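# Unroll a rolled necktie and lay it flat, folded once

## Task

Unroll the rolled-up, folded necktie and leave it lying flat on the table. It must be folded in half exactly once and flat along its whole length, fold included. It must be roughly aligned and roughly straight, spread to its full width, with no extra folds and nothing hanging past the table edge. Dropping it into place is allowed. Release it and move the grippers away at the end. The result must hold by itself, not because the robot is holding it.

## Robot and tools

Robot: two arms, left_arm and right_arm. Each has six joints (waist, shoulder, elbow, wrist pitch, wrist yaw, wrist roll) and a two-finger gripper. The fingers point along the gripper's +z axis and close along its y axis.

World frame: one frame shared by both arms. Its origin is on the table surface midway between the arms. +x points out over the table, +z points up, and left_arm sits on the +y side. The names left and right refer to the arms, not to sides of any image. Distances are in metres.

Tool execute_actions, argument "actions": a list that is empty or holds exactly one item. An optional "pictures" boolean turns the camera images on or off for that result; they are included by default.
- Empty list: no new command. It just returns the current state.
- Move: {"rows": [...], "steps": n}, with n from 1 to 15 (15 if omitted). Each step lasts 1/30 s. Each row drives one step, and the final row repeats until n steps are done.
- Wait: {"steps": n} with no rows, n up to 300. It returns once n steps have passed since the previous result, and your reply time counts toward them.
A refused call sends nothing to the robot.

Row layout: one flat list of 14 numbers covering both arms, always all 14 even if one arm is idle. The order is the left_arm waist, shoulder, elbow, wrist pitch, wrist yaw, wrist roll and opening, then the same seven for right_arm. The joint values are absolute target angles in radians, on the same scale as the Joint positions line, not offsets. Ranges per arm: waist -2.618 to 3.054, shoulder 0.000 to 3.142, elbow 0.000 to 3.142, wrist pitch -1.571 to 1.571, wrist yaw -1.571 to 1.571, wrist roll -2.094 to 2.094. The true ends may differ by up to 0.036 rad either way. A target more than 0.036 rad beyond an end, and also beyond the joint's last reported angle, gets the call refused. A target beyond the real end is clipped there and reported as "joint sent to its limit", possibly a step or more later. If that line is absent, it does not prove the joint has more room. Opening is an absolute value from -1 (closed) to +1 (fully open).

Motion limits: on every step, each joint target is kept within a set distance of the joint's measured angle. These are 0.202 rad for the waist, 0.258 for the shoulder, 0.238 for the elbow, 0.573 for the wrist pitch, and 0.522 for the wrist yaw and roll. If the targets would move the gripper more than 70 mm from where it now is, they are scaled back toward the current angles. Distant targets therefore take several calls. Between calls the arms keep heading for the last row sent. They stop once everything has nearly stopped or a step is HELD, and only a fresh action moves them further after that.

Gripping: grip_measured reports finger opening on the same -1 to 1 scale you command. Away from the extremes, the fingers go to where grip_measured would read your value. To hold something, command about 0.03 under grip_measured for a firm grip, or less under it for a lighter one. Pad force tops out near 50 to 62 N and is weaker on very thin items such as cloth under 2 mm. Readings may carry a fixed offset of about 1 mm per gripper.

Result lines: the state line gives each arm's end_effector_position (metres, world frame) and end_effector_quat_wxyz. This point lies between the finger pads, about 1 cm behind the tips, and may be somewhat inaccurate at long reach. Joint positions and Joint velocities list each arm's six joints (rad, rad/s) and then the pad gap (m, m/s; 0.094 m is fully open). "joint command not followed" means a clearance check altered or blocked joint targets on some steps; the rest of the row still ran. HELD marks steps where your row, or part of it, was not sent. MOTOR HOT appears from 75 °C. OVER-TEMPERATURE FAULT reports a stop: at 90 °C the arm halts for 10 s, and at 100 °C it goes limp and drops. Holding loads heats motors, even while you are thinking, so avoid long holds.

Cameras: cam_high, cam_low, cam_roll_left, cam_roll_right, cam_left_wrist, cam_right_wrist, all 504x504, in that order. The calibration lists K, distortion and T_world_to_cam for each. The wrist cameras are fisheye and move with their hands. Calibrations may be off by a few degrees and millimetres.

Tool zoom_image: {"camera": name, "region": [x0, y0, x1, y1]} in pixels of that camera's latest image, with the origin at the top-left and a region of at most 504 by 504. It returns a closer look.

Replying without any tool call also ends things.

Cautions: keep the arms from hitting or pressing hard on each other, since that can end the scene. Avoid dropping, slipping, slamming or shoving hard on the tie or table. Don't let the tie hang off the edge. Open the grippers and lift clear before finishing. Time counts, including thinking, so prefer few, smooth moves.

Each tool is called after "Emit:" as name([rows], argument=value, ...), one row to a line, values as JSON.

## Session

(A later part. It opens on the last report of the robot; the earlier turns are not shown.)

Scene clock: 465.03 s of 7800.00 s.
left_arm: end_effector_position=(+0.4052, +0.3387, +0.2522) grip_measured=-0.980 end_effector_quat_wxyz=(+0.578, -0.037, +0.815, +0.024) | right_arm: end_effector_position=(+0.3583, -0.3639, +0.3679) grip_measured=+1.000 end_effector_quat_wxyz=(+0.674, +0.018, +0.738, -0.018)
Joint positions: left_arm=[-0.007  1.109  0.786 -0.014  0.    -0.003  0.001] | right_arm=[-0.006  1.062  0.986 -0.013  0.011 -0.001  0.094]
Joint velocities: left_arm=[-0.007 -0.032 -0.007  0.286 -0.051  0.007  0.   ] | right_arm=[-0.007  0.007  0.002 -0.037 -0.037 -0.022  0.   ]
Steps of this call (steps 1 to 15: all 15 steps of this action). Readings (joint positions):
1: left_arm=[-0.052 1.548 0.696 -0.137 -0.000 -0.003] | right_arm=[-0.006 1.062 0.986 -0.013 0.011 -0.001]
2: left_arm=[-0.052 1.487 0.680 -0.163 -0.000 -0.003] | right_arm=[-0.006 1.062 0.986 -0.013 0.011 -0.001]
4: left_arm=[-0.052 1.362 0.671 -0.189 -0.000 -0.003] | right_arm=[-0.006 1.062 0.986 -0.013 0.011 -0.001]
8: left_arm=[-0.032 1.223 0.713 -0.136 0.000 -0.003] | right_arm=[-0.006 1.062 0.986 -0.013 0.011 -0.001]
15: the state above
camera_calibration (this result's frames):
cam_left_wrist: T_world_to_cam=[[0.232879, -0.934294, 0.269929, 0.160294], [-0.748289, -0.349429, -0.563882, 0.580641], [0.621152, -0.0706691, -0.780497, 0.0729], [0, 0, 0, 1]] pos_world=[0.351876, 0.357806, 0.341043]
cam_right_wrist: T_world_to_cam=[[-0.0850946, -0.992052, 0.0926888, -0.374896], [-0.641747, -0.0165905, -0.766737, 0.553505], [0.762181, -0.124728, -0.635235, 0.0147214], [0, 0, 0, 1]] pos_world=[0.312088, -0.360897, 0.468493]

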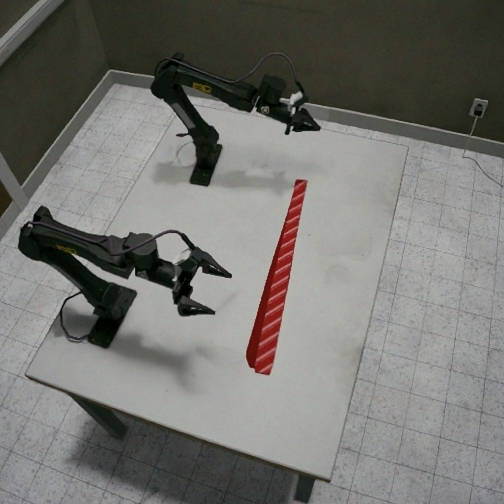

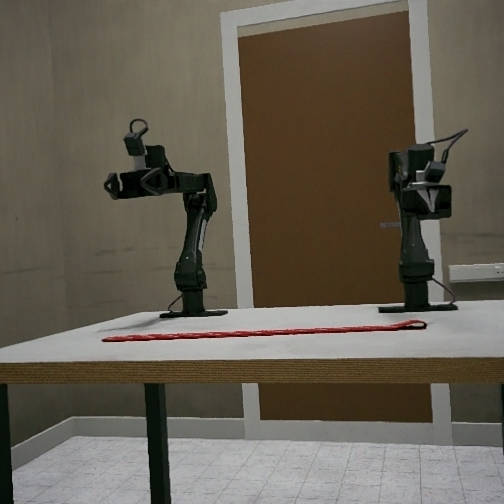

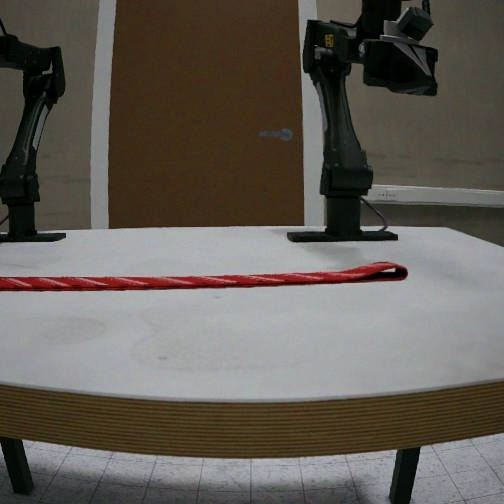

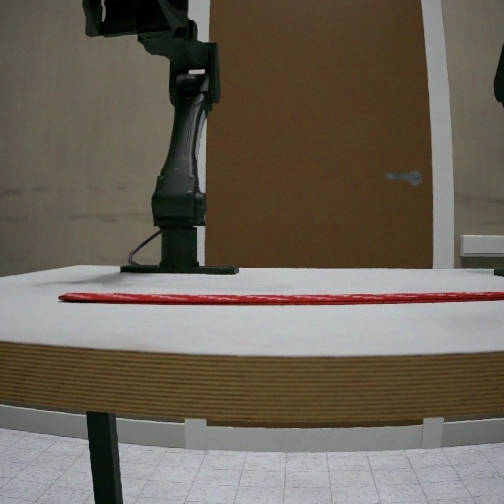

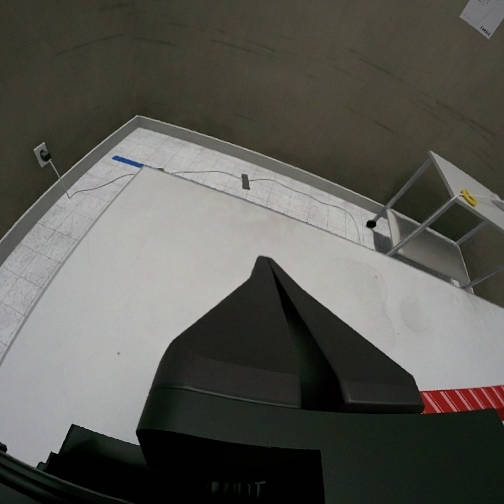

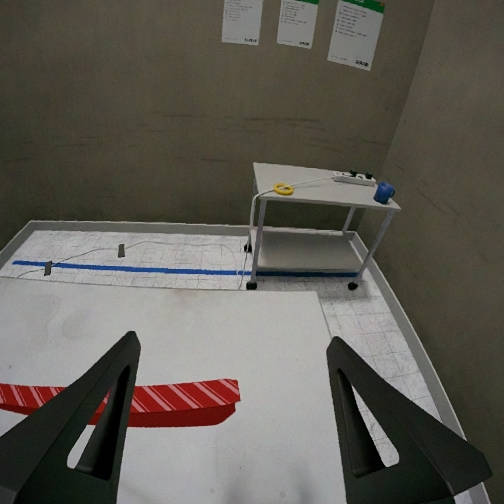

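Emit:
execute_actions([
  {"rows":[[-0.075,1.36,0.66,-0.2,0,1.57,-0.75,0,1.059,1.0,0,0,0,1]],"steps":15},
], pictures=false)

Emit:
execute_actions([
  {"rows":[[-0.075,1.36,0.66,-0.2,0,1.57,-0.75,0,1.059,1.0,0,0,0,1],[-0.075,1.36,0.66,-0.2,0,1.57,-0.75,0,1.059,1.0,0,0,0,1],[-0.075,1.36,0.66,-0.2,0,1.57,-0.75,0,1.059,1.0,0,0,0,1],[-0.075,1.36,0.66,-0.2,0,1.57,-0.75,0,1.059,1.0,0,0,0,1],[-0.075,1.42,0.66,-0.2,0,1.57,-0.75,0,1.059,1.0,0,0,0,1],[-0.075,1.5,0.66,-0.2,0,1.57,-0.75,0,1.059,1.0,0,0,0,1],[-0.075,1.6,0.66,-0.2,0,1.57,-0.75,0,1.059,1.0,0,0,0,1]],"steps":15},
])

Emit:
zoom_image(camera="cam_roll_left", region=[300,230,440,310])

Scene clock: 487.33 s of 7800.00 s.
left_arm: end_effector_position=(+0.3567, +0.3140, +0.0584) grip_measured=-0.752 end_effector_quat_wxyz=(+0.255, +0.528, +0.790, +0.181) | right_arm: end_effector_position=(+0.3583, -0.3639, +0.3679) grip_measured=+1.000 end_effector_quat_wxyz=(+0.674, +0.018, +0.738, -0.018)
Joint positions: left_arm=[-0.068  1.375  0.643 -0.202 -0.001  1.205  0.012] | right_arm=[-0.006  1.062  0.986 -0.013  0.011 -0.001  0.094]
Joint velocities: left_arm=[ 0.012 -0.002  0.002 -0.081  0.007  2.469  0.001] | right_arm=[ 0.002  0.002  0.007 -0.037 -0.007 -0.037  0.   ]
Steps of this call (steps 1 to 15: the robot went on to your last target; steps 16 to 110: nothing new was sent; then 18.13 s passed at rest; steps 111 to 125: all 15 steps of this action). Readings (joint positions):
111: left_arm=[-0.010 1.120 0.783 -0.010 -0.001 0.033] | right_arm=[-0.006 1.062 0.986 -0.013 0.011 -0.001]
112: left_arm=[-0.017 1.141 0.780 -0.010 -0.001 0.079] | right_arm=[-0.006 1.062 0.986 -0.013 0.011 -0.001]
114: left_arm=[-0.032 1.205 0.757 -0.026 -0.001 0.182] | right_arm=[-0.006 1.062 0.986 -0.013 0.011 -0.001]
118: left_arm=[-0.061 1.338 0.683 -0.110 -0.001 0.515] | right_arm=[-0.006 1.062 0.986 -0.013 0.011 -0.001]
125: the state above

Scene clock: 487.83 s of 7800.00 s.
left_arm: end_effector_position=(+0.3687, +0.3144, +0.0230) grip_measured=-0.752 end_effector_quat_wxyz=(+0.195, +0.664, +0.694, +0.199) | right_arm: end_effector_position=(+0.3583, -0.3639, +0.3679) grip_measured=+1.000 end_effector_quat_wxyz=(+0.674, +0.018, +0.738, -0.018)
Joint positions: left_arm=[-0.068  1.55   0.675 -0.131 -0.002  1.554  0.012] | right_arm=[-0.006  1.062  0.986 -0.013  0.011 -0.001  0.094]
Joint velocities: left_arm=[-0.002  0.002 -0.012 -0.007 -0.066  0.066 -0.001] | right_arm=[-0.017 -0.007 -0.012 -0.007 -0.022  0.037  0.   ]
Steps of this call (steps 1 to 15: all 15 steps of this action). Readings (joint positions):
1: left_arm=[-0.068 1.375 0.643 -0.203 -0.001 1.278] | right_arm=[-0.006 1.062 0.986 -0.013 0.011 -0.001]
2: left_arm=[-0.068 1.375 0.643 -0.203 -0.001 1.336] | right_arm=[-0.006 1.062 0.986 -0.013 0.011 -0.001]
4: left_arm=[-0.068 1.375 0.643 -0.203 -0.001 1.419] | right_arm=[-0.006 1.062 0.986 -0.013 0.011 -0.001]
8: left_arm=[-0.068 1.497 0.655 -0.182 -0.001 1.506] | right_arm=[-0.006 1.062 0.986 -0.013 0.011 -0.001]
15: the state above
camera_calibration (this result's frames):
cam_left_wrist: T_world_to_cam=[[-0.762403, -0.338041, -0.551788, 0.406384], [-0.562114, 0.768399, 0.305925, -0.0244872], [0.320578, 0.543406, -0.775847, -0.167365], [0, 0, 0, 1]] pos_world=[0.349717, 0.247138, 0.10188]
cam_right_wrist: T_world_to_cam=[[-0.0850946, -0.992052, 0.0926888, -0.374896], [-0.641747, -0.0165905, -0.766737, 0.553505], [0.762181, -0.124728, -0.635235, 0.0147214], [0, 0, 0, 1]] pos_world=[0.312088, -0.360897, 0.468493]

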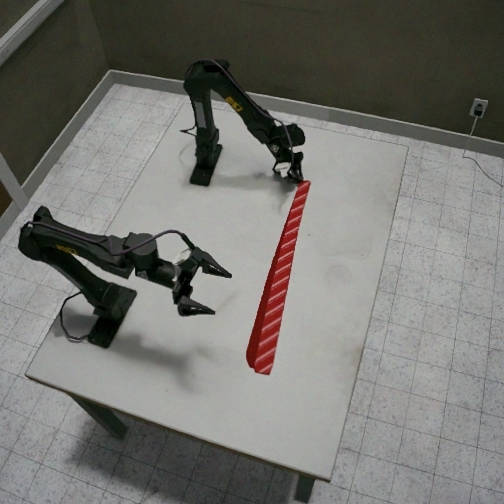

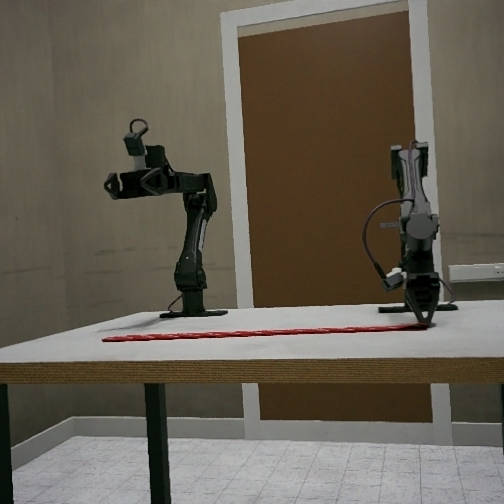

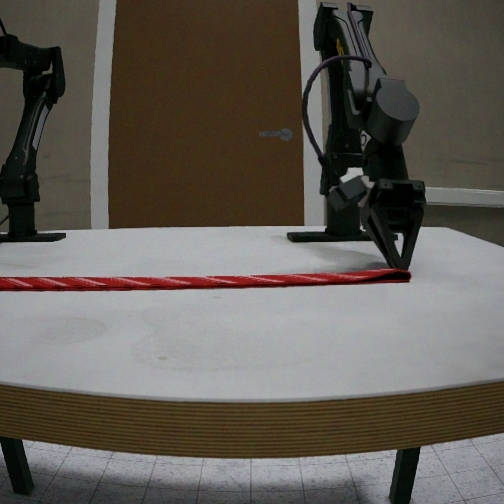

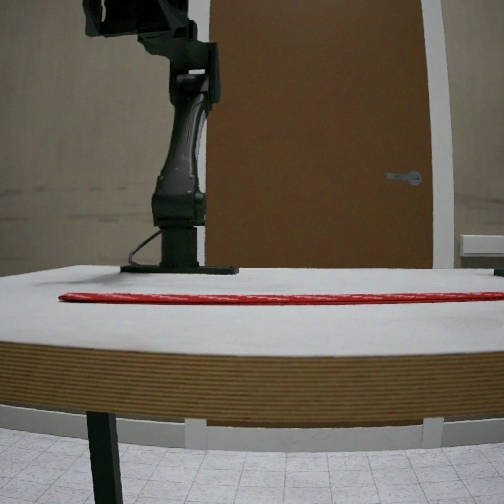

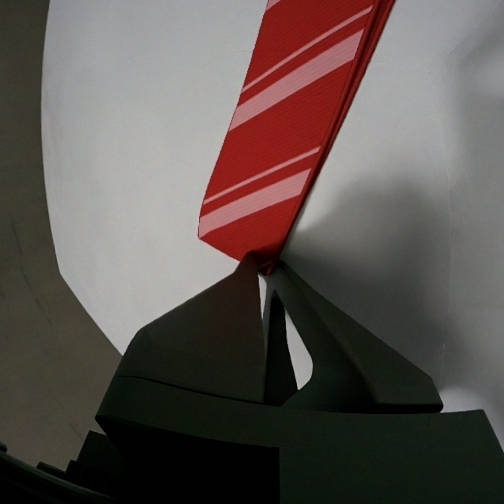

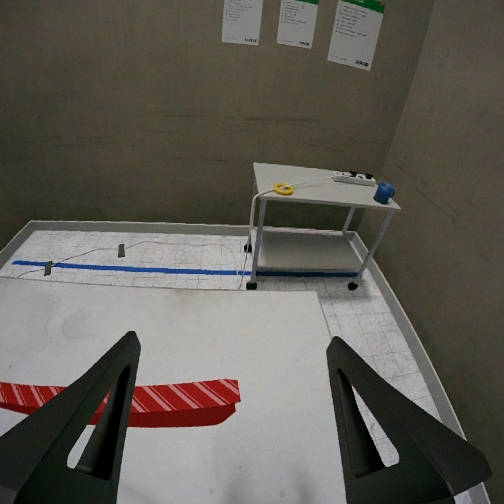

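Region (300, 230, 440, 310) of cam_roll_left's 504x504 image, scaled by 3.600, with more detail than that image has; it fills the top 288 rows of this view, and the rest is white.

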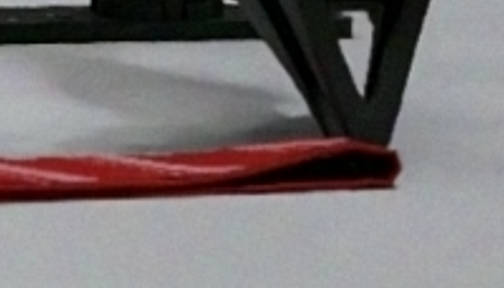

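Emit:
execute_actions([
  {"rows":[[-0.075,1.4,0.68,-0.2,0,1.57,-0.7,0,1.059,1.0,0,0,0,1],[-0.075,1.4,0.7,-0.2,0,1.57,-0.7,0,1.059,1.0,0,0,0,1],[-0.075,1.4,0.72,-0.2,0,1.57,-0.7,0,1.059,1.0,0,0,0,1],[-0.075,1.42,0.74,-0.2,0,1.57,-0.7,0,1.059,1.0,0,0,0,1],[-0.075,1.43,0.74,-0.2,0,1.57,-0.7,0,1.059,1.0,0,0,0,1],[-0.075,1.43,0.74,-0.2,0,1.57,-0.7,0,1.059,1.0,0,0,0,1],[-0.075,1.43,0.74,-0.2,0,1.57,-0.7,0,1.059,1.0,0,0,0,1],[-0.075,1.5,0.74,-0.2,0,1.57,-0.7,0,1.059,1.0,0,0,0,1],[-0.075,1.58,0.74,-0.2,0,1.57,-0.7,0,1.059,1.0,0,0,0,1],[-0.075,1.68,0.74,-0.2,0,1.57,-0.7,0,1.059,1.0,0,0,0,1]],"steps":15},
])

Emit:
zoom_image(camera="cam_roll_left", region=[300,230,440,310])

Scene clock: 496.73 s of 7800.00 s.
left_arm: end_effector_position=(+0.3952, +0.3151, +0.0261) grip_measured=-0.702 end_effector_quat_wxyz=(+0.201, +0.666, +0.687, +0.207) | right_arm: end_effector_position=(+0.3583, -0.3639, +0.3679) grip_measured=+1.000 end_effector_quat_wxyz=(+0.674, +0.018, +0.738, -0.018)
Joint positions: left_arm=[-0.068  1.632  0.761 -0.114 -0.002  1.567  0.014] | right_arm=[-0.006  1.062  0.986 -0.013  0.011 -0.001  0.094]
Joint velocities: left_arm=[ 0.007  0.022  0.085  0.256  0.007 -0.051 -0.   ] | right_arm=[-0.002 -0.007  0.002 -0.007 -0.081 -0.051  0.   ]
Steps of this call (steps 1 to 30: the robot went on to your last target; steps 31 to 120: nothing new was sent; then 4.40 s passed at rest; steps 121 to 135: all 15 steps of this action). Readings (joint positions):
121: left_arm=[-0.068 1.532 0.675 -0.135 -0.002 1.565] | right_arm=[-0.006 1.062 0.986 -0.013 0.011 -0.001]
122: left_arm=[-0.068 1.502 0.674 -0.160 -0.002 1.565] | right_arm=[-0.006 1.062 0.986 -0.013 0.011 -0.001]
124: left_arm=[-0.068 1.446 0.685 -0.182 -0.002 1.566] | right_arm=[-0.006 1.062 0.986 -0.013 0.011 -0.001]
128: left_arm=[-0.068 1.441 0.723 -0.179 -0.002 1.566] | right_arm=[-0.006 1.062 0.986 -0.013 0.011 -0.001]
135: the state above
camera_calibration (this result's frames):
cam_left_wrist: T_world_to_cam=[[-0.754477, -0.325156, -0.570122, 0.42184], [-0.559773, 0.772313, 0.300311, -0.0130827], [0.342664, 0.545716, -0.764706, -0.183602], [0, 0, 0, 1]] pos_world=[0.373859, 0.247462, 0.104028]
cam_right_wrist: T_world_to_cam=[[-0.0850946, -0.992052, 0.0926888, -0.374896], [-0.641747, -0.0165905, -0.766737, 0.553505], [0.762181, -0.124728, -0.635235, 0.0147214], [0, 0, 0, 1]] pos_world=[0.312088, -0.360897, 0.468493]

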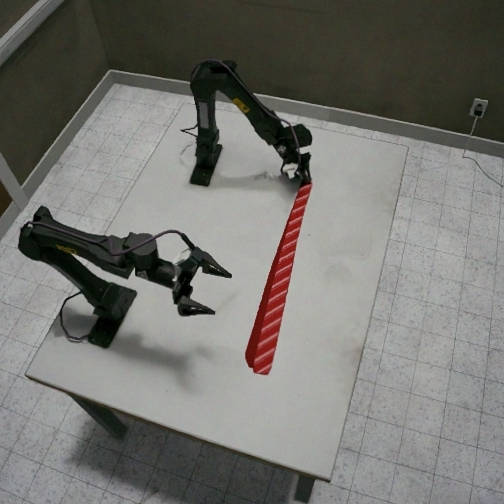

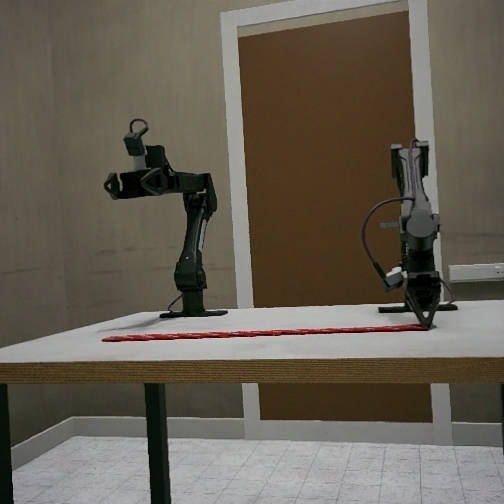

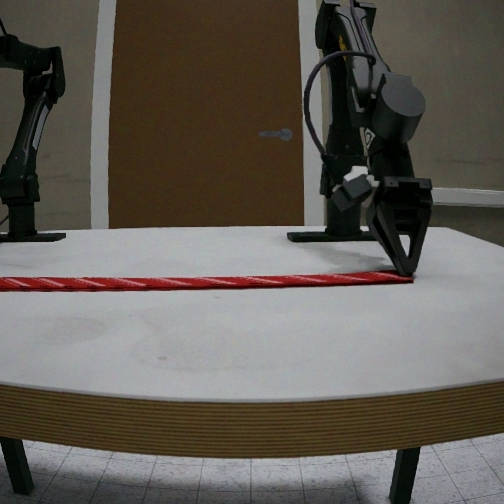

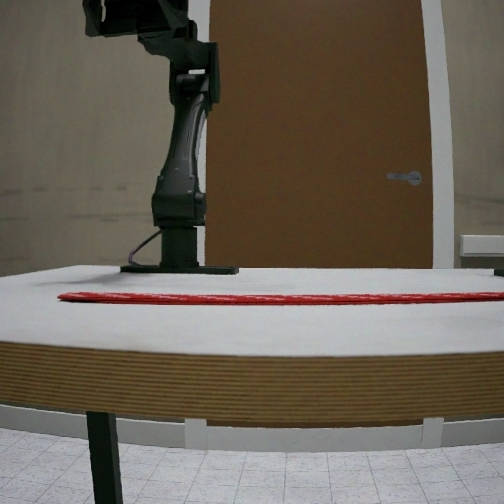

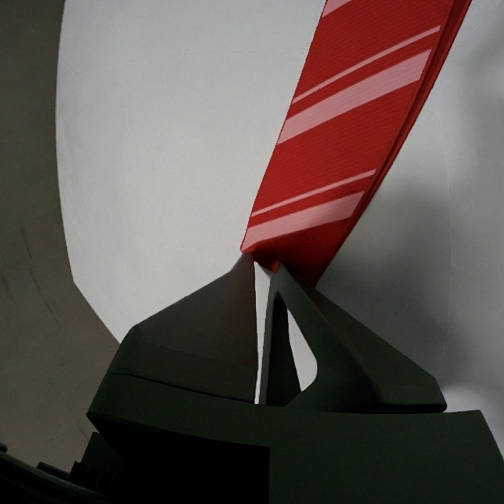

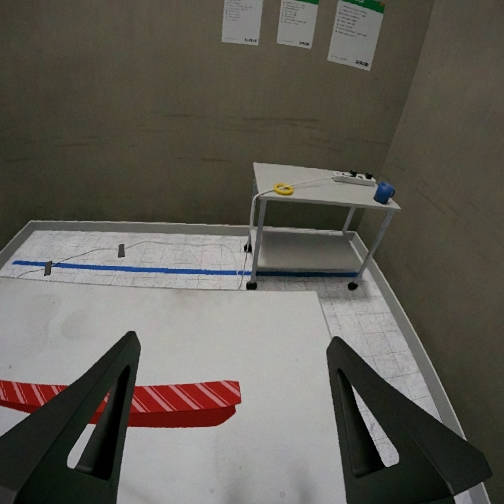

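Region (300, 230, 440, 310) of cam_roll_left's 504x504 image, scaled by 3.600, with more detail than that image has; it fills the top 288 rows of this view, and the rest is white.

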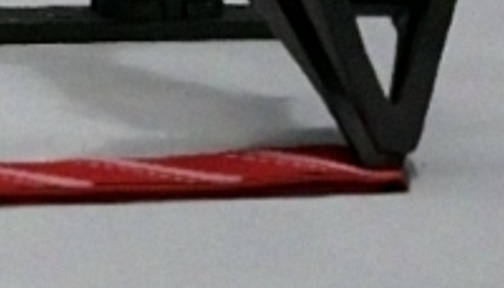

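Emit:
execute_actions([
  {"rows":[[-0.075,1.66,0.74,-0.2,0,1.57,-0.7,0,1.059,1.0,0,0,0,1],[-0.075,1.66,0.74,-0.2,0,1.57,-0.7,0,1.059,1.0,0,0,0,1],[-0.075,1.66,0.74,-0.2,0,1.57,-0.7,0,1.059,1.0,0,0,0,1],[-0.075,1.66,0.74,-0.2,0,1.57,-0.7,0,1.059,1.0,0,0,0,1],[-0.075,1.66,0.74,-0.2,0,1.57,-0.7,0,1.059,1.0,0,0,0,1],[-0.075,1.5,0.72,-0.2,0,1.57,-0.7,0,1.059,1.0,0,0,0,1],[-0.075,1.38,0.72,-0.2,0,1.57,-0.7,0,1.059,1.0,0,0,0,1]],"steps":15},
])

Emit:
zoom_image(camera="cam_roll_left", region=[300,230,440,310])

Scene clock: 509.53 s of 7800.00 s.
left_arm: end_effector_position=(+0.3836, +0.3148, +0.0885) grip_measured=-0.702 end_effector_quat_wxyz=(+0.247, +0.651, +0.671, +0.255) | right_arm: end_effector_position=(+0.3583, -0.3639, +0.3679) grip_measured=+1.000 end_effector_quat_wxyz=(+0.674, +0.018, +0.738, -0.018)
Joint positions: left_arm=[-0.068  1.382  0.719 -0.182 -0.002  1.567  0.014] | right_arm=[-0.006  1.062  0.986 -0.013  0.011 -0.001  0.094]
Joint velocities: left_arm=[-0.017  0.012  0.012 -0.139  0.007  0.022  0.   ] | right_arm=[ 0.002 -0.007  0.002  0.007  0.007  0.022  0.   ]
Steps of this call (steps 1 to 15: the robot went on to your last target; steps 16 to 110: nothing new was sent; then 8.63 s passed at rest; steps 111 to 125: all 15 steps of this action). Readings (joint positions):
111: left_arm=[-0.068 1.632 0.761 -0.110 -0.002 1.567] | right_arm=[-0.006 1.062 0.986 -0.013 0.011 -0.001]
112: left_arm=[-0.068 1.632 0.761 -0.110 -0.002 1.567] | right_arm=[-0.006 1.062 0.986 -0.013 0.011 -0.001]
114: left_arm=[-0.068 1.632 0.761 -0.110 -0.002 1.567] | right_arm=[-0.006 1.062 0.986 -0.013 0.011 -0.001]
118: left_arm=[-0.068 1.513 0.726 -0.153 -0.002 1.567] | right_arm=[-0.006 1.062 0.986 -0.013 0.011 -0.001]
125: the state above
camera_calibration (this result's frames):
cam_left_wrist: T_world_to_cam=[[-0.667327, -0.322455, -0.67134, 0.423217], [-0.596257, 0.771442, 0.222158, -0.0168912], [0.446264, 0.548543, -0.707071, -0.177481], [0, 0, 0, 1]] pos_world=[0.351556, 0.246855, 0.162384]
cam_right_wrist: T_world_to_cam=[[-0.0850946, -0.992052, 0.0926888, -0.374896], [-0.641747, -0.0165905, -0.766737, 0.553505], [0.762181, -0.124728, -0.635235, 0.0147214], [0, 0, 0, 1]] pos_world=[0.312088, -0.360897, 0.468493]

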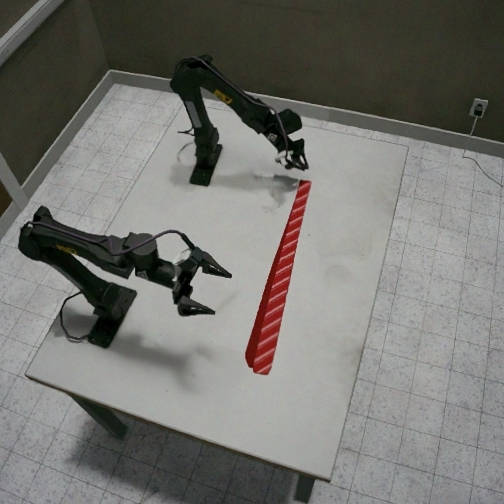

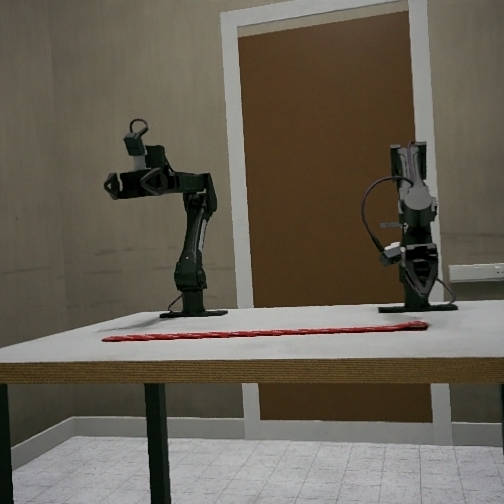

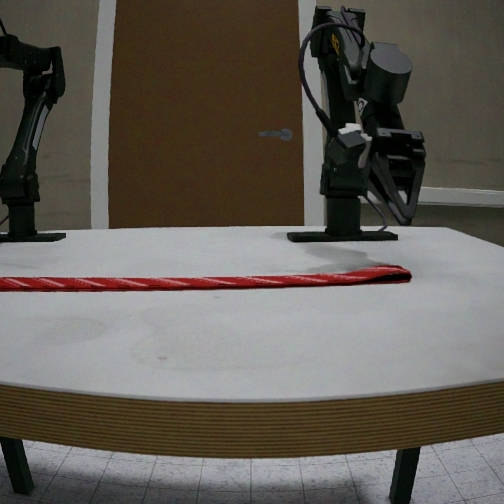

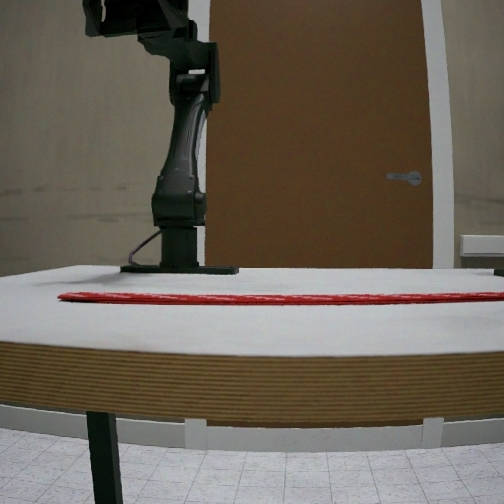

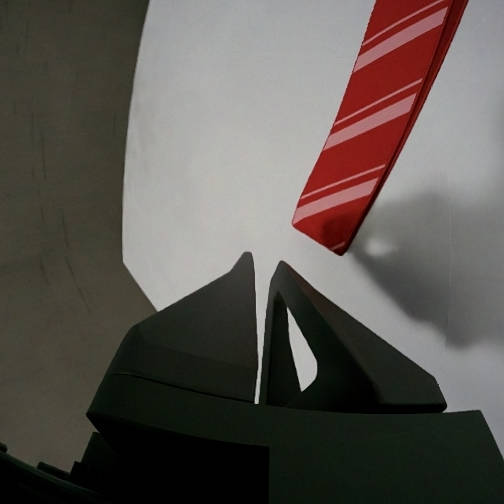

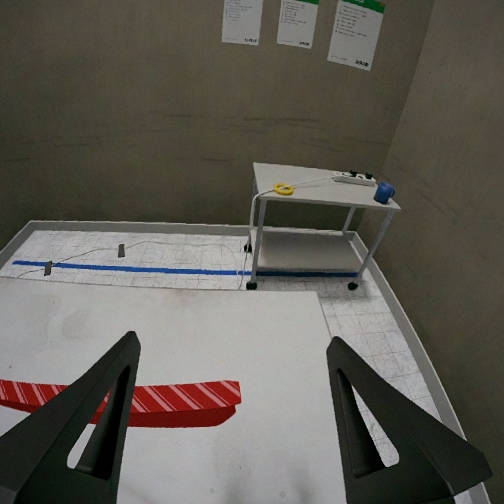

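Region (300, 230, 440, 310) of cam_roll_left's 504x504 image, scaled by 3.600, with more detail than that image has; it fills the top 288 rows of this view, and the rest is white.

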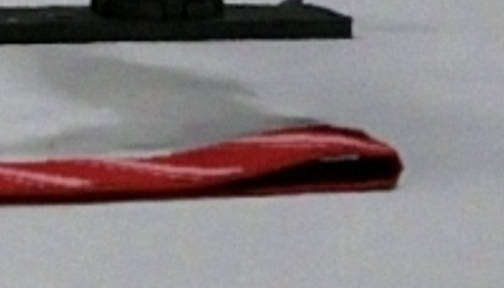

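Emit:
execute_actions([
  {"rows":[[-0.17,1.4,0.72,-0.2,0,1.57,-0.7,0,1.059,1.0,0,0,0,1],[-0.17,1.4,0.72,-0.2,0,1.57,-0.7,0,1.059,1.0,0,0,0,1],[-0.17,1.4,0.72,-0.2,0,1.57,-0.7,0,1.059,1.0,0,0,0,1],[-0.17,1.4,0.72,-0.2,0,1.57,-0.7,0,1.059,1.0,0,0,0,1],[-0.17,1.48,0.72,-0.2,0,1.57,-0.7,0,1.059,1.0,0,0,0,1],[-0.17,1.55,0.72,-0.2,0,1.57,-0.7,0,1.059,1.0,0,0,0,1],[-0.17,1.6,0.72,-0.2,0,1.57,-0.7,0,1.059,1.0,0,0,0,1],[-0.17,1.6,0.72,-0.2,0,1.57,-0.7,0,1.059,1.0,0,0,0,1],[-0.17,1.6,0.72,-0.2,0,1.57,-0.7,0,1.059,1.0,0,0,0,1],[-0.17,1.6,0.72,-0.2,0,1.57,-0.7,0,1.059,1.0,0,0,0,1],[-0.18,1.6,0.72,-0.2,0,1.57,-0.7,0,1.059,1.0,0,0,0,1],[-0.19,1.6,0.72,-0.2,0,1.57,-0.7,0,1.059,1.0,0,0,0,1],[-0.2,1.6,0.72,-0.2,0,1.57,-0.7,0,1.059,1.0,0,0,0,1]],"steps":15},
])

Emit:
zoom_image(camera="cam_roll_left", region=[300,230,440,310])

Scene clock: 522.70 s of 7800.00 s.
left_arm: end_effector_position=(+0.3752, +0.2738, +0.0249) grip_measured=-0.702 end_effector_quat_wxyz=(+0.197, +0.710, +0.651, +0.185) | right_arm: end_effector_position=(+0.3583, -0.3639, +0.3679) grip_measured=+1.000 end_effector_quat_wxyz=(+0.674, +0.018, +0.738, -0.018)
Joint positions: left_arm=[-0.185  1.581  0.726 -0.168 -0.007  1.569  0.014] | right_arm=[-0.006  1.062  0.986 -0.013  0.011 -0.001  0.094]
Joint velocities: left_arm=[-0.134  0.002 -0.012 -0.022 -0.139  0.037 -0.   ] | right_arm=[-0.007 -0.007 -0.002  0.022 -0.066  0.037  0.   ]
Steps of this call (steps 1 to 30: the robot went on to your last target; steps 31 to 120: nothing new was sent; then 8.67 s passed at rest; steps 121 to 135: all 15 steps of this action). Readings (joint positions):
121: left_arm=[-0.080 1.383 0.719 -0.195 -0.009 1.567] | right_arm=[-0.006 1.062 0.986 -0.013 0.011 -0.001]
122: left_arm=[-0.105 1.385 0.719 -0.195 -0.012 1.567] | right_arm=[-0.006 1.062 0.986 -0.013 0.011 -0.001]
124: left_arm=[-0.154 1.391 0.719 -0.196 -0.007 1.567] | right_arm=[-0.006 1.062 0.986 -0.013 0.011 -0.001]
128: left_arm=[-0.170 1.523 0.720 -0.175 -0.002 1.567] | right_arm=[-0.006 1.062 0.986 -0.013 0.011 -0.001]
135: the state above
camera_calibration (this result's frames):
cam_left_wrist: T_world_to_cam=[[-0.807849, -0.230734, -0.542348, 0.386055], [-0.455066, 0.828963, 0.32517, -0.0474331], [0.374558, 0.509492, -0.774676, -0.156933], [0, 0, 0, 1]] pos_world=[0.34907, 0.208352, 0.103228]
cam_right_wrist: T_world_to_cam=[[-0.0850946, -0.992052, 0.0926888, -0.374896], [-0.641747, -0.0165905, -0.766737, 0.553505], [0.762181, -0.124728, -0.635235, 0.0147214], [0, 0, 0, 1]] pos_world=[0.312088, -0.360897, 0.468493]

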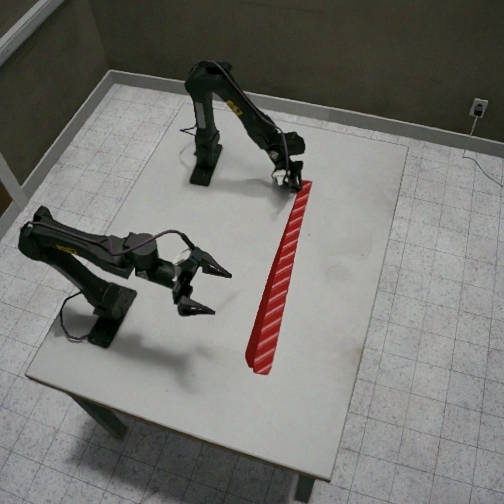

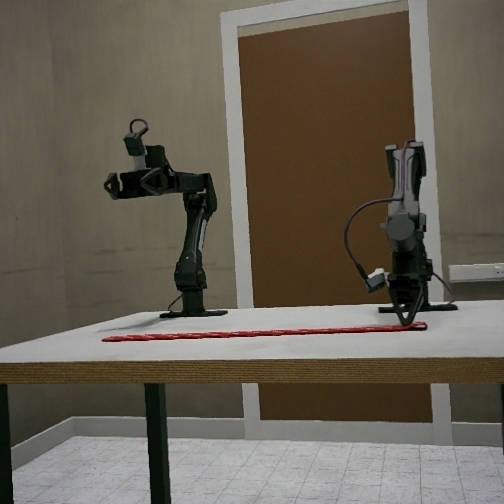

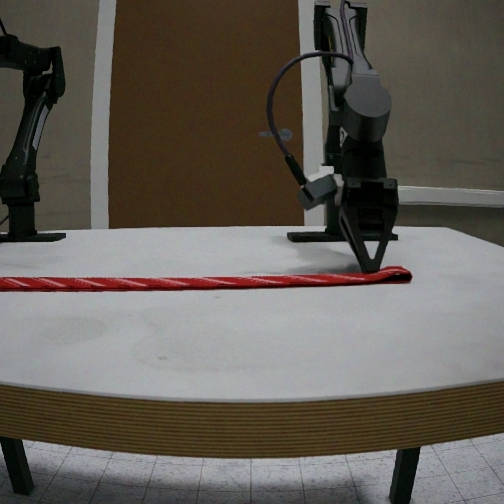

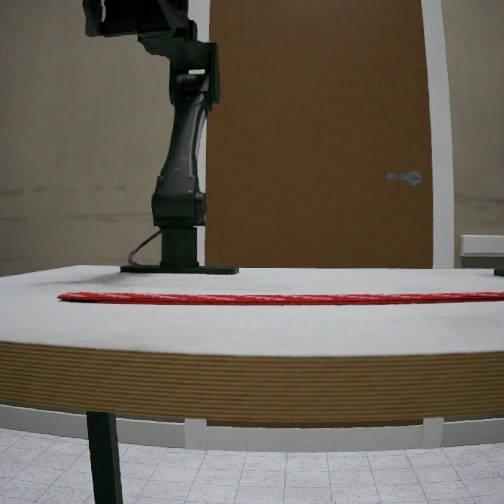

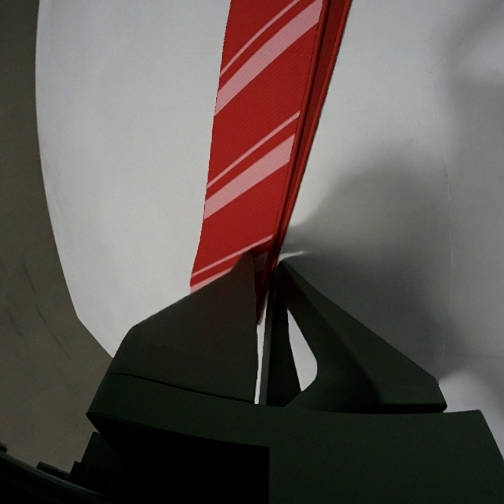

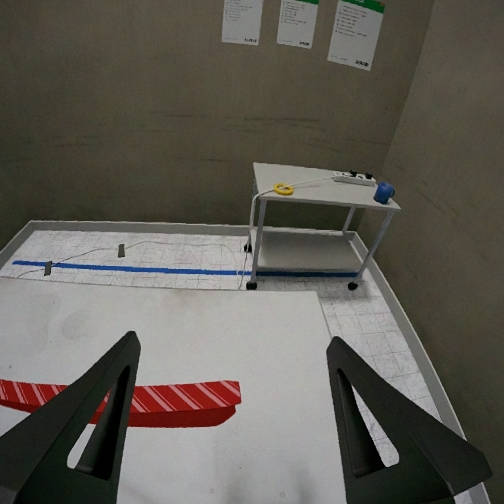

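Region (300, 230, 440, 310) of cam_roll_left's 504x504 image, scaled by 3.600, with more detail than that image has; it fills the top 288 rows of this view, and the rest is white.

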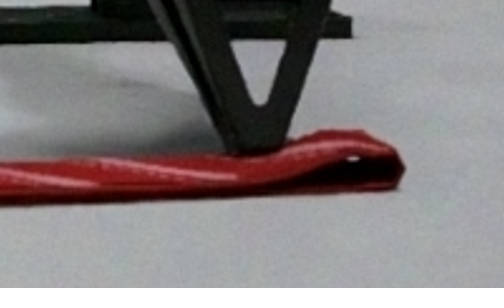

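Emit:
execute_actions([
  {"rows":[[-0.19,1.4,0.74,-0.2,0,1.57,-0.7,0,1.059,1.0,0,0,0,1],[-0.17,1.42,0.76,-0.2,0,1.57,-0.7,0,1.059,1.0,0,0,0,1],[-0.14,1.44,0.78,-0.2,0,1.57,-0.7,0,1.059,1.0,0,0,0,1],[-0.115,1.45,0.78,-0.2,0,1.57,-0.7,0,1.059,1.0,0,0,0,1],[-0.115,1.45,0.78,-0.2,0,1.57,-0.7,0,1.059,1.0,0,0,0,1],[-0.115,1.45,0.78,-0.2,0,1.57,-0.7,0,1.059,1.0,0,0,0,1],[-0.115,1.45,0.78,-0.2,0,1.57,-0.7,0,1.059,1.0,0,0,0,1],[-0.115,1.45,0.78,-0.2,0,1.57,-0.7,0,1.059,1.0,0,0,0,1],[-0.115,1.53,0.78,-0.2,0,1.57,-0.7,0,1.059,1.0,0,0,0,1],[-0.115,1.6,0.78,-0.2,0,1.57,-0.7,0,1.059,1.0,0,0,0,1],[-0.115,1.68,0.78,-0.2,0,1.57,-0.7,0,1.059,1.0,0,0,0,1]],"steps":15},
])

Emit:
zoom_image(camera="cam_roll_left", region=[300,230,440,310])

Scene clock: 536.73 s of 7800.00 s.
left_arm: end_effector_position=(+0.4037, +0.2972, +0.0336) grip_measured=-0.702 end_effector_quat_wxyz=(+0.208, +0.683, +0.669, +0.207) | right_arm: end_effector_position=(+0.3583, -0.3639, +0.3679) grip_measured=+1.000 end_effector_quat_wxyz=(+0.674, +0.018, +0.738, -0.018)
Joint positions: left_arm=[-0.117  1.639  0.797 -0.132 -0.005  1.571  0.014] | right_arm=[-0.006  1.062  0.986 -0.013  0.011 -0.001  0.094]
Joint velocities: left_arm=[-0.002  0.144  0.032  0.095 -0.095  0.095  0.001] | right_arm=[-0.002 -0.002 -0.012 -0.037 -0.022 -0.022  0.   ]
Steps of this call (steps 1 to 15: the robot went on to your last target; steps 16 to 110: nothing new was sent; then 9.87 s passed at rest; steps 111 to 125: all 15 steps of this action). Readings (joint positions):
111: left_arm=[-0.189 1.563 0.725 -0.173 -0.009 1.569] | right_arm=[-0.006 1.062 0.986 -0.013 0.011 -0.001]
112: left_arm=[-0.188 1.529 0.724 -0.194 -0.009 1.569] | right_arm=[-0.006 1.062 0.986 -0.013 0.011 -0.001]
114: left_arm=[-0.168 1.474 0.738 -0.202 -0.004 1.569] | right_arm=[-0.006 1.062 0.986 -0.013 0.011 -0.001]
118: left_arm=[-0.118 1.459 0.766 -0.185 -0.005 1.569] | right_arm=[-0.006 1.062 0.986 -0.013 0.011 -0.001]
125: the state above
camera_calibration (this result's frames):
cam_left_wrist: T_world_to_cam=[[-0.76326, -0.284936, -0.579867, 0.418605], [-0.52413, 0.797859, 0.297842, -0.0186385], [0.377786, 0.531256, -0.758317, -0.181137], [0, 0, 0, 1]] pos_world=[0.378166, 0.230376, 0.110928]
cam_right_wrist: T_world_to_cam=[[-0.0850946, -0.992052, 0.0926888, -0.374896], [-0.641747, -0.0165905, -0.766737, 0.553505], [0.762181, -0.124728, -0.635235, 0.0147214], [0, 0, 0, 1]] pos_world=[0.312088, -0.360897, 0.468493]

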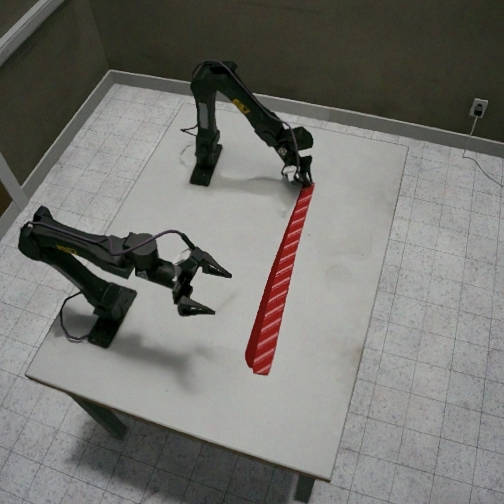

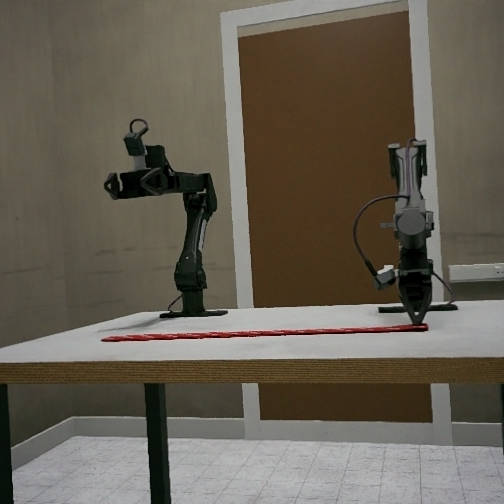

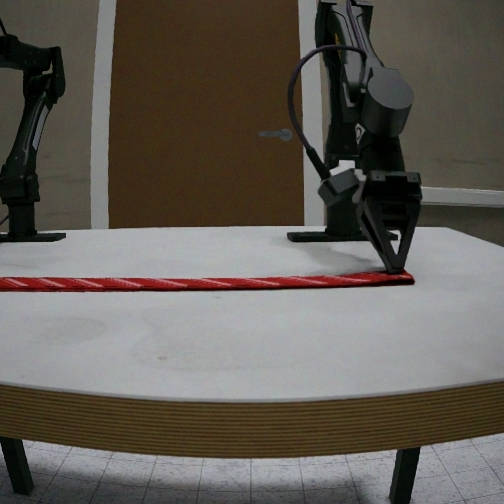

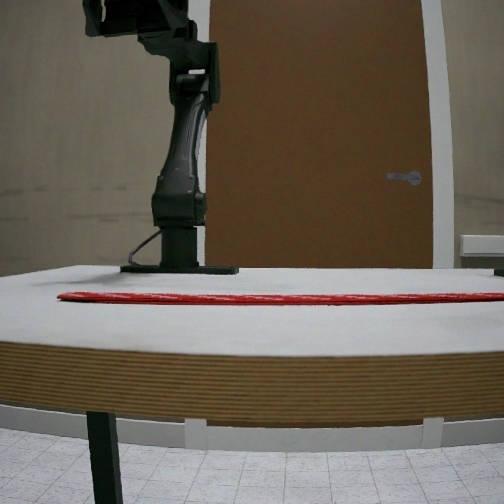

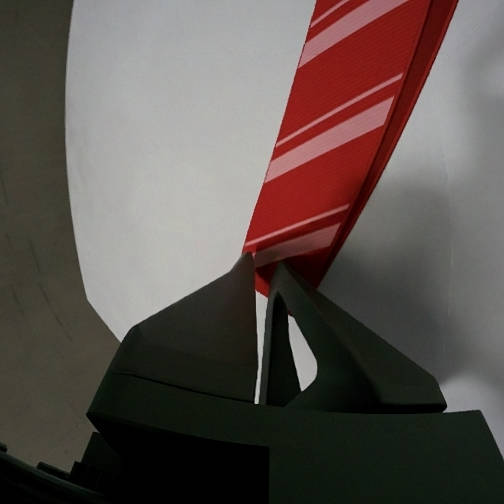

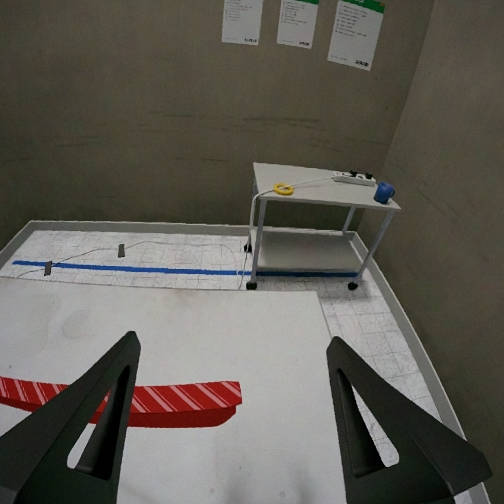

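Region (300, 230, 440, 310) of cam_roll_left's 504x504 image, scaled by 3.600, with more detail than that image has; it fills the top 288 rows of this view, and the rest is white.

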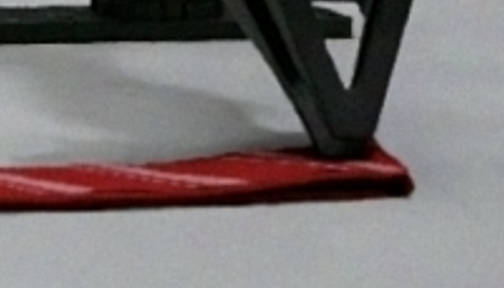

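Emit:
execute_actions([
  {"rows":[[-0.115,1.66,0.77,-0.2,0,1.57,-0.7,0,1.059,1.0,0,0,0,1],[-0.115,1.64,0.75,-0.2,0,1.57,-0.7,0,1.059,1.0,0,0,0,1],[-0.118,1.63,0.73,-0.2,0,1.57,-0.7,0,1.059,1.0,0,0,0,1],[-0.12,1.62,0.71,-0.2,0,1.57,-0.7,0,1.059,1.0,0,0,0,1],[-0.12,1.62,0.7,-0.2,0,1.57,-0.7,0,1.059,1.0,0,0,0,1],[-0.12,1.62,0.7,-0.2,0,1.57,-0.7,0,1.059,1.0,0,0,0,1],[-0.12,1.62,0.7,-0.2,0,1.57,-0.7,0,1.059,1.0,0,0,0,1],[-0.12,1.62,0.7,-0.2,0,1.57,-0.7,0,1.059,1.0,0,0,0,1],[-0.12,1.5,0.7,-0.2,0,1.57,-0.7,0,1.059,1.0,0,0,0,1],[-0.12,1.38,0.72,-0.2,0,1.57,-0.7,0,1.059,1.0,0,0,0,1]],"steps":15},
])

Emit:
zoom_image(camera="cam_roll_left", region=[300,230,440,310])

Scene clock: 546.37 s of 7800.00 s.
left_arm: end_effector_position=(+0.3843, +0.2976, +0.0873) grip_measured=-0.702 end_effector_quat_wxyz=(+0.254, +0.667, +0.654, +0.251) | right_arm: end_effector_position=(+0.3583, -0.3639, +0.3679) grip_measured=+1.000 end_effector_quat_wxyz=(+0.674, +0.018, +0.738, -0.018)
Joint positions: left_arm=[-0.117  1.385  0.713 -0.168 -0.005  1.571  0.014] | right_arm=[-0.006  1.062  0.986 -0.013  0.011 -0.001  0.094]
Joint velocities: left_arm=[-0.002 -0.154 -0.032 -0.051  0.022 -0.007 -0.   ] | right_arm=[-0.012 -0.017 -0.012  0.037  0.022 -0.066  0.   ]
Steps of this call (steps 1 to 30: the robot went on to your last target; steps 31 to 120: nothing new was sent; then 5.13 s passed at rest; steps 121 to 135: all 15 steps of this action). Readings (joint positions):
121: left_arm=[-0.117 1.651 0.796 -0.127 -0.005 1.571] | right_arm=[-0.006 1.062 0.986 -0.013 0.011 -0.001]
122: left_arm=[-0.117 1.649 0.795 -0.127 -0.005 1.571] | right_arm=[-0.006 1.062 0.986 -0.013 0.011 -0.001]
124: left_arm=[-0.117 1.638 0.777 -0.116 -0.005 1.571] | right_arm=[-0.006 1.062 0.986 -0.013 0.011 -0.001]
128: left_arm=[-0.117 1.616 0.746 -0.099 -0.005 1.571] | right_arm=[-0.006 1.062 0.986 -0.013 0.011 -0.001]
135: the state above
camera_calibration (this result's frames):
cam_left_wrist: T_world_to_cam=[[-0.679351, -0.286751, -0.675467, 0.411682], [-0.558953, 0.798612, 0.223138, -0.0254369], [0.475451, 0.529143, -0.702818, -0.175093], [0, 0, 0, 1]] pos_world=[0.348707, 0.231014, 0.160695]
cam_right_wrist: T_world_to_cam=[[-0.0850946, -0.992052, 0.0926888, -0.374896], [-0.641747, -0.0165905, -0.766737, 0.553505], [0.762181, -0.124728, -0.635235, 0.0147214], [0, 0, 0, 1]] pos_world=[0.312088, -0.360897, 0.468493]

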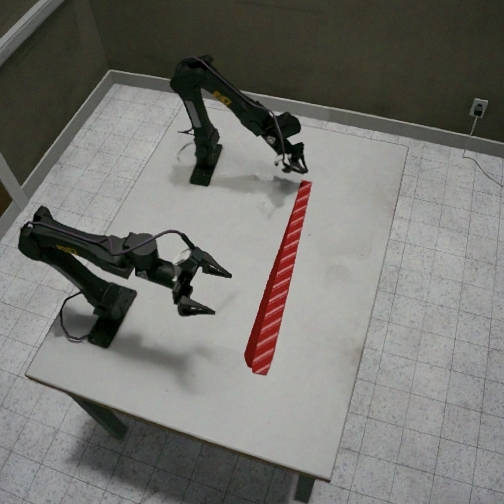

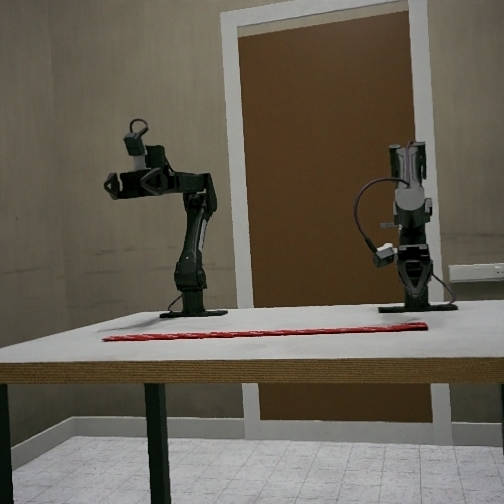

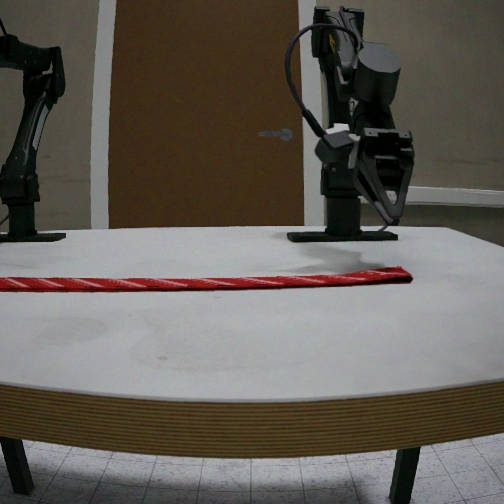

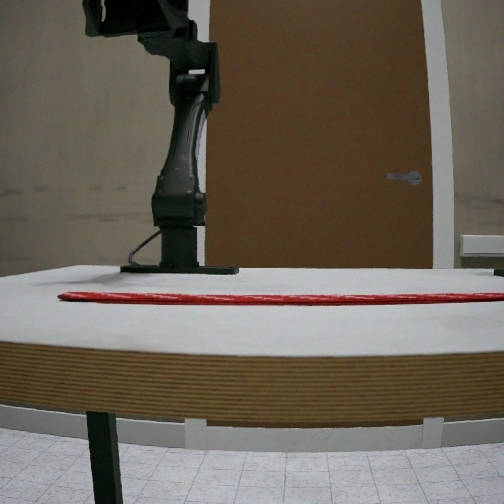

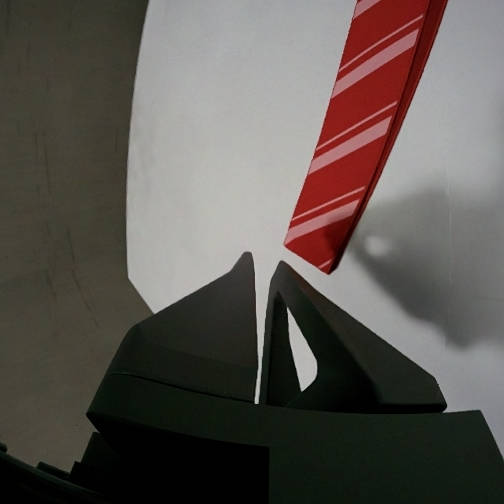

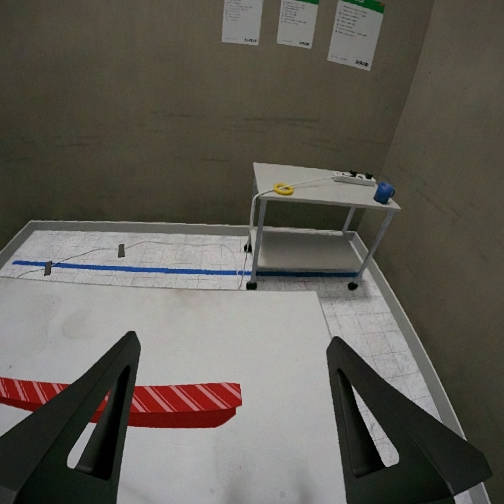

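Region (300, 230, 440, 310) of cam_roll_left's 504x504 image, scaled by 3.600, with more detail than that image has; it fills the top 288 rows of this view, and the rest is white.

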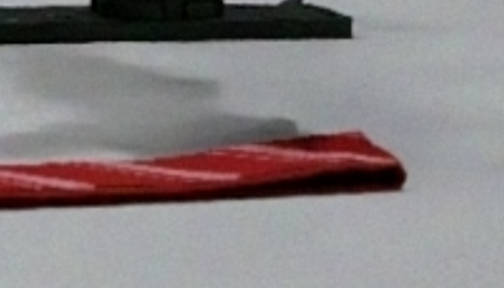

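Much flatter. Retract and finish.

Emit:
execute_actions([
  {"rows":[[0,1.05,1.0,0,0,0,1,0,1.059,1.0,0,0,0,1]],"steps":15},
], pictures=false)

Emit:
finished_scene(scene=1)

Scene clock: 550.73 s of 7800.00 s.
left_arm: end_effector_position=(+0.4095, +0.3382, +0.3345) grip_measured=+1.000 end_effector_quat_wxyz=(+0.577, +0.269, +0.721, +0.275) | right_arm: end_effector_position=(+0.3583, -0.3639, +0.3679) grip_measured=+1.000 end_effector_quat_wxyz=(+0.674, +0.018, +0.738, -0.018)
Joint positions: left_arm=[-0.012  1.089  0.959 -0.055 -0.004  0.801  0.094] | right_arm=[-0.006  1.062  0.986 -0.013  0.011 -0.001  0.094]
Joint velocities: left_arm=[ 0.11  -0.466  0.427  0.462 -0.037 -2.835  0.   ] | right_arm=[-0.017 -0.012  0.007 -0.037 -0.051  0.022  0.   ]
Steps of this call (steps 1 to 30: the robot went on to your last target; steps 31 to 116: nothing new was sent; steps 117 to 131: all 15 steps of this action). Readings (joint positions):
117: left_arm=[-0.113 1.378 0.717 -0.196 -0.004 1.544] | right_arm=[-0.006 1.062 0.986 -0.013 0.011 -0.001]
118: left_arm=[-0.104 1.365 0.725 -0.196 -0.004 1.510] | right_arm=[-0.006 1.062 0.986 -0.013 0.011 -0.001]
120: left_arm=[-0.082 1.327 0.756 -0.187 -0.004 1.442] | right_arm=[-0.006 1.062 0.986 -0.013 0.011 -0.001]
124: left_arm=[-0.051 1.235 0.832 -0.148 -0.004 1.295] | right_arm=[-0.006 1.062 0.986 -0.013 0.011 -0.001]
131: the state above

The scene is finished: the task was done.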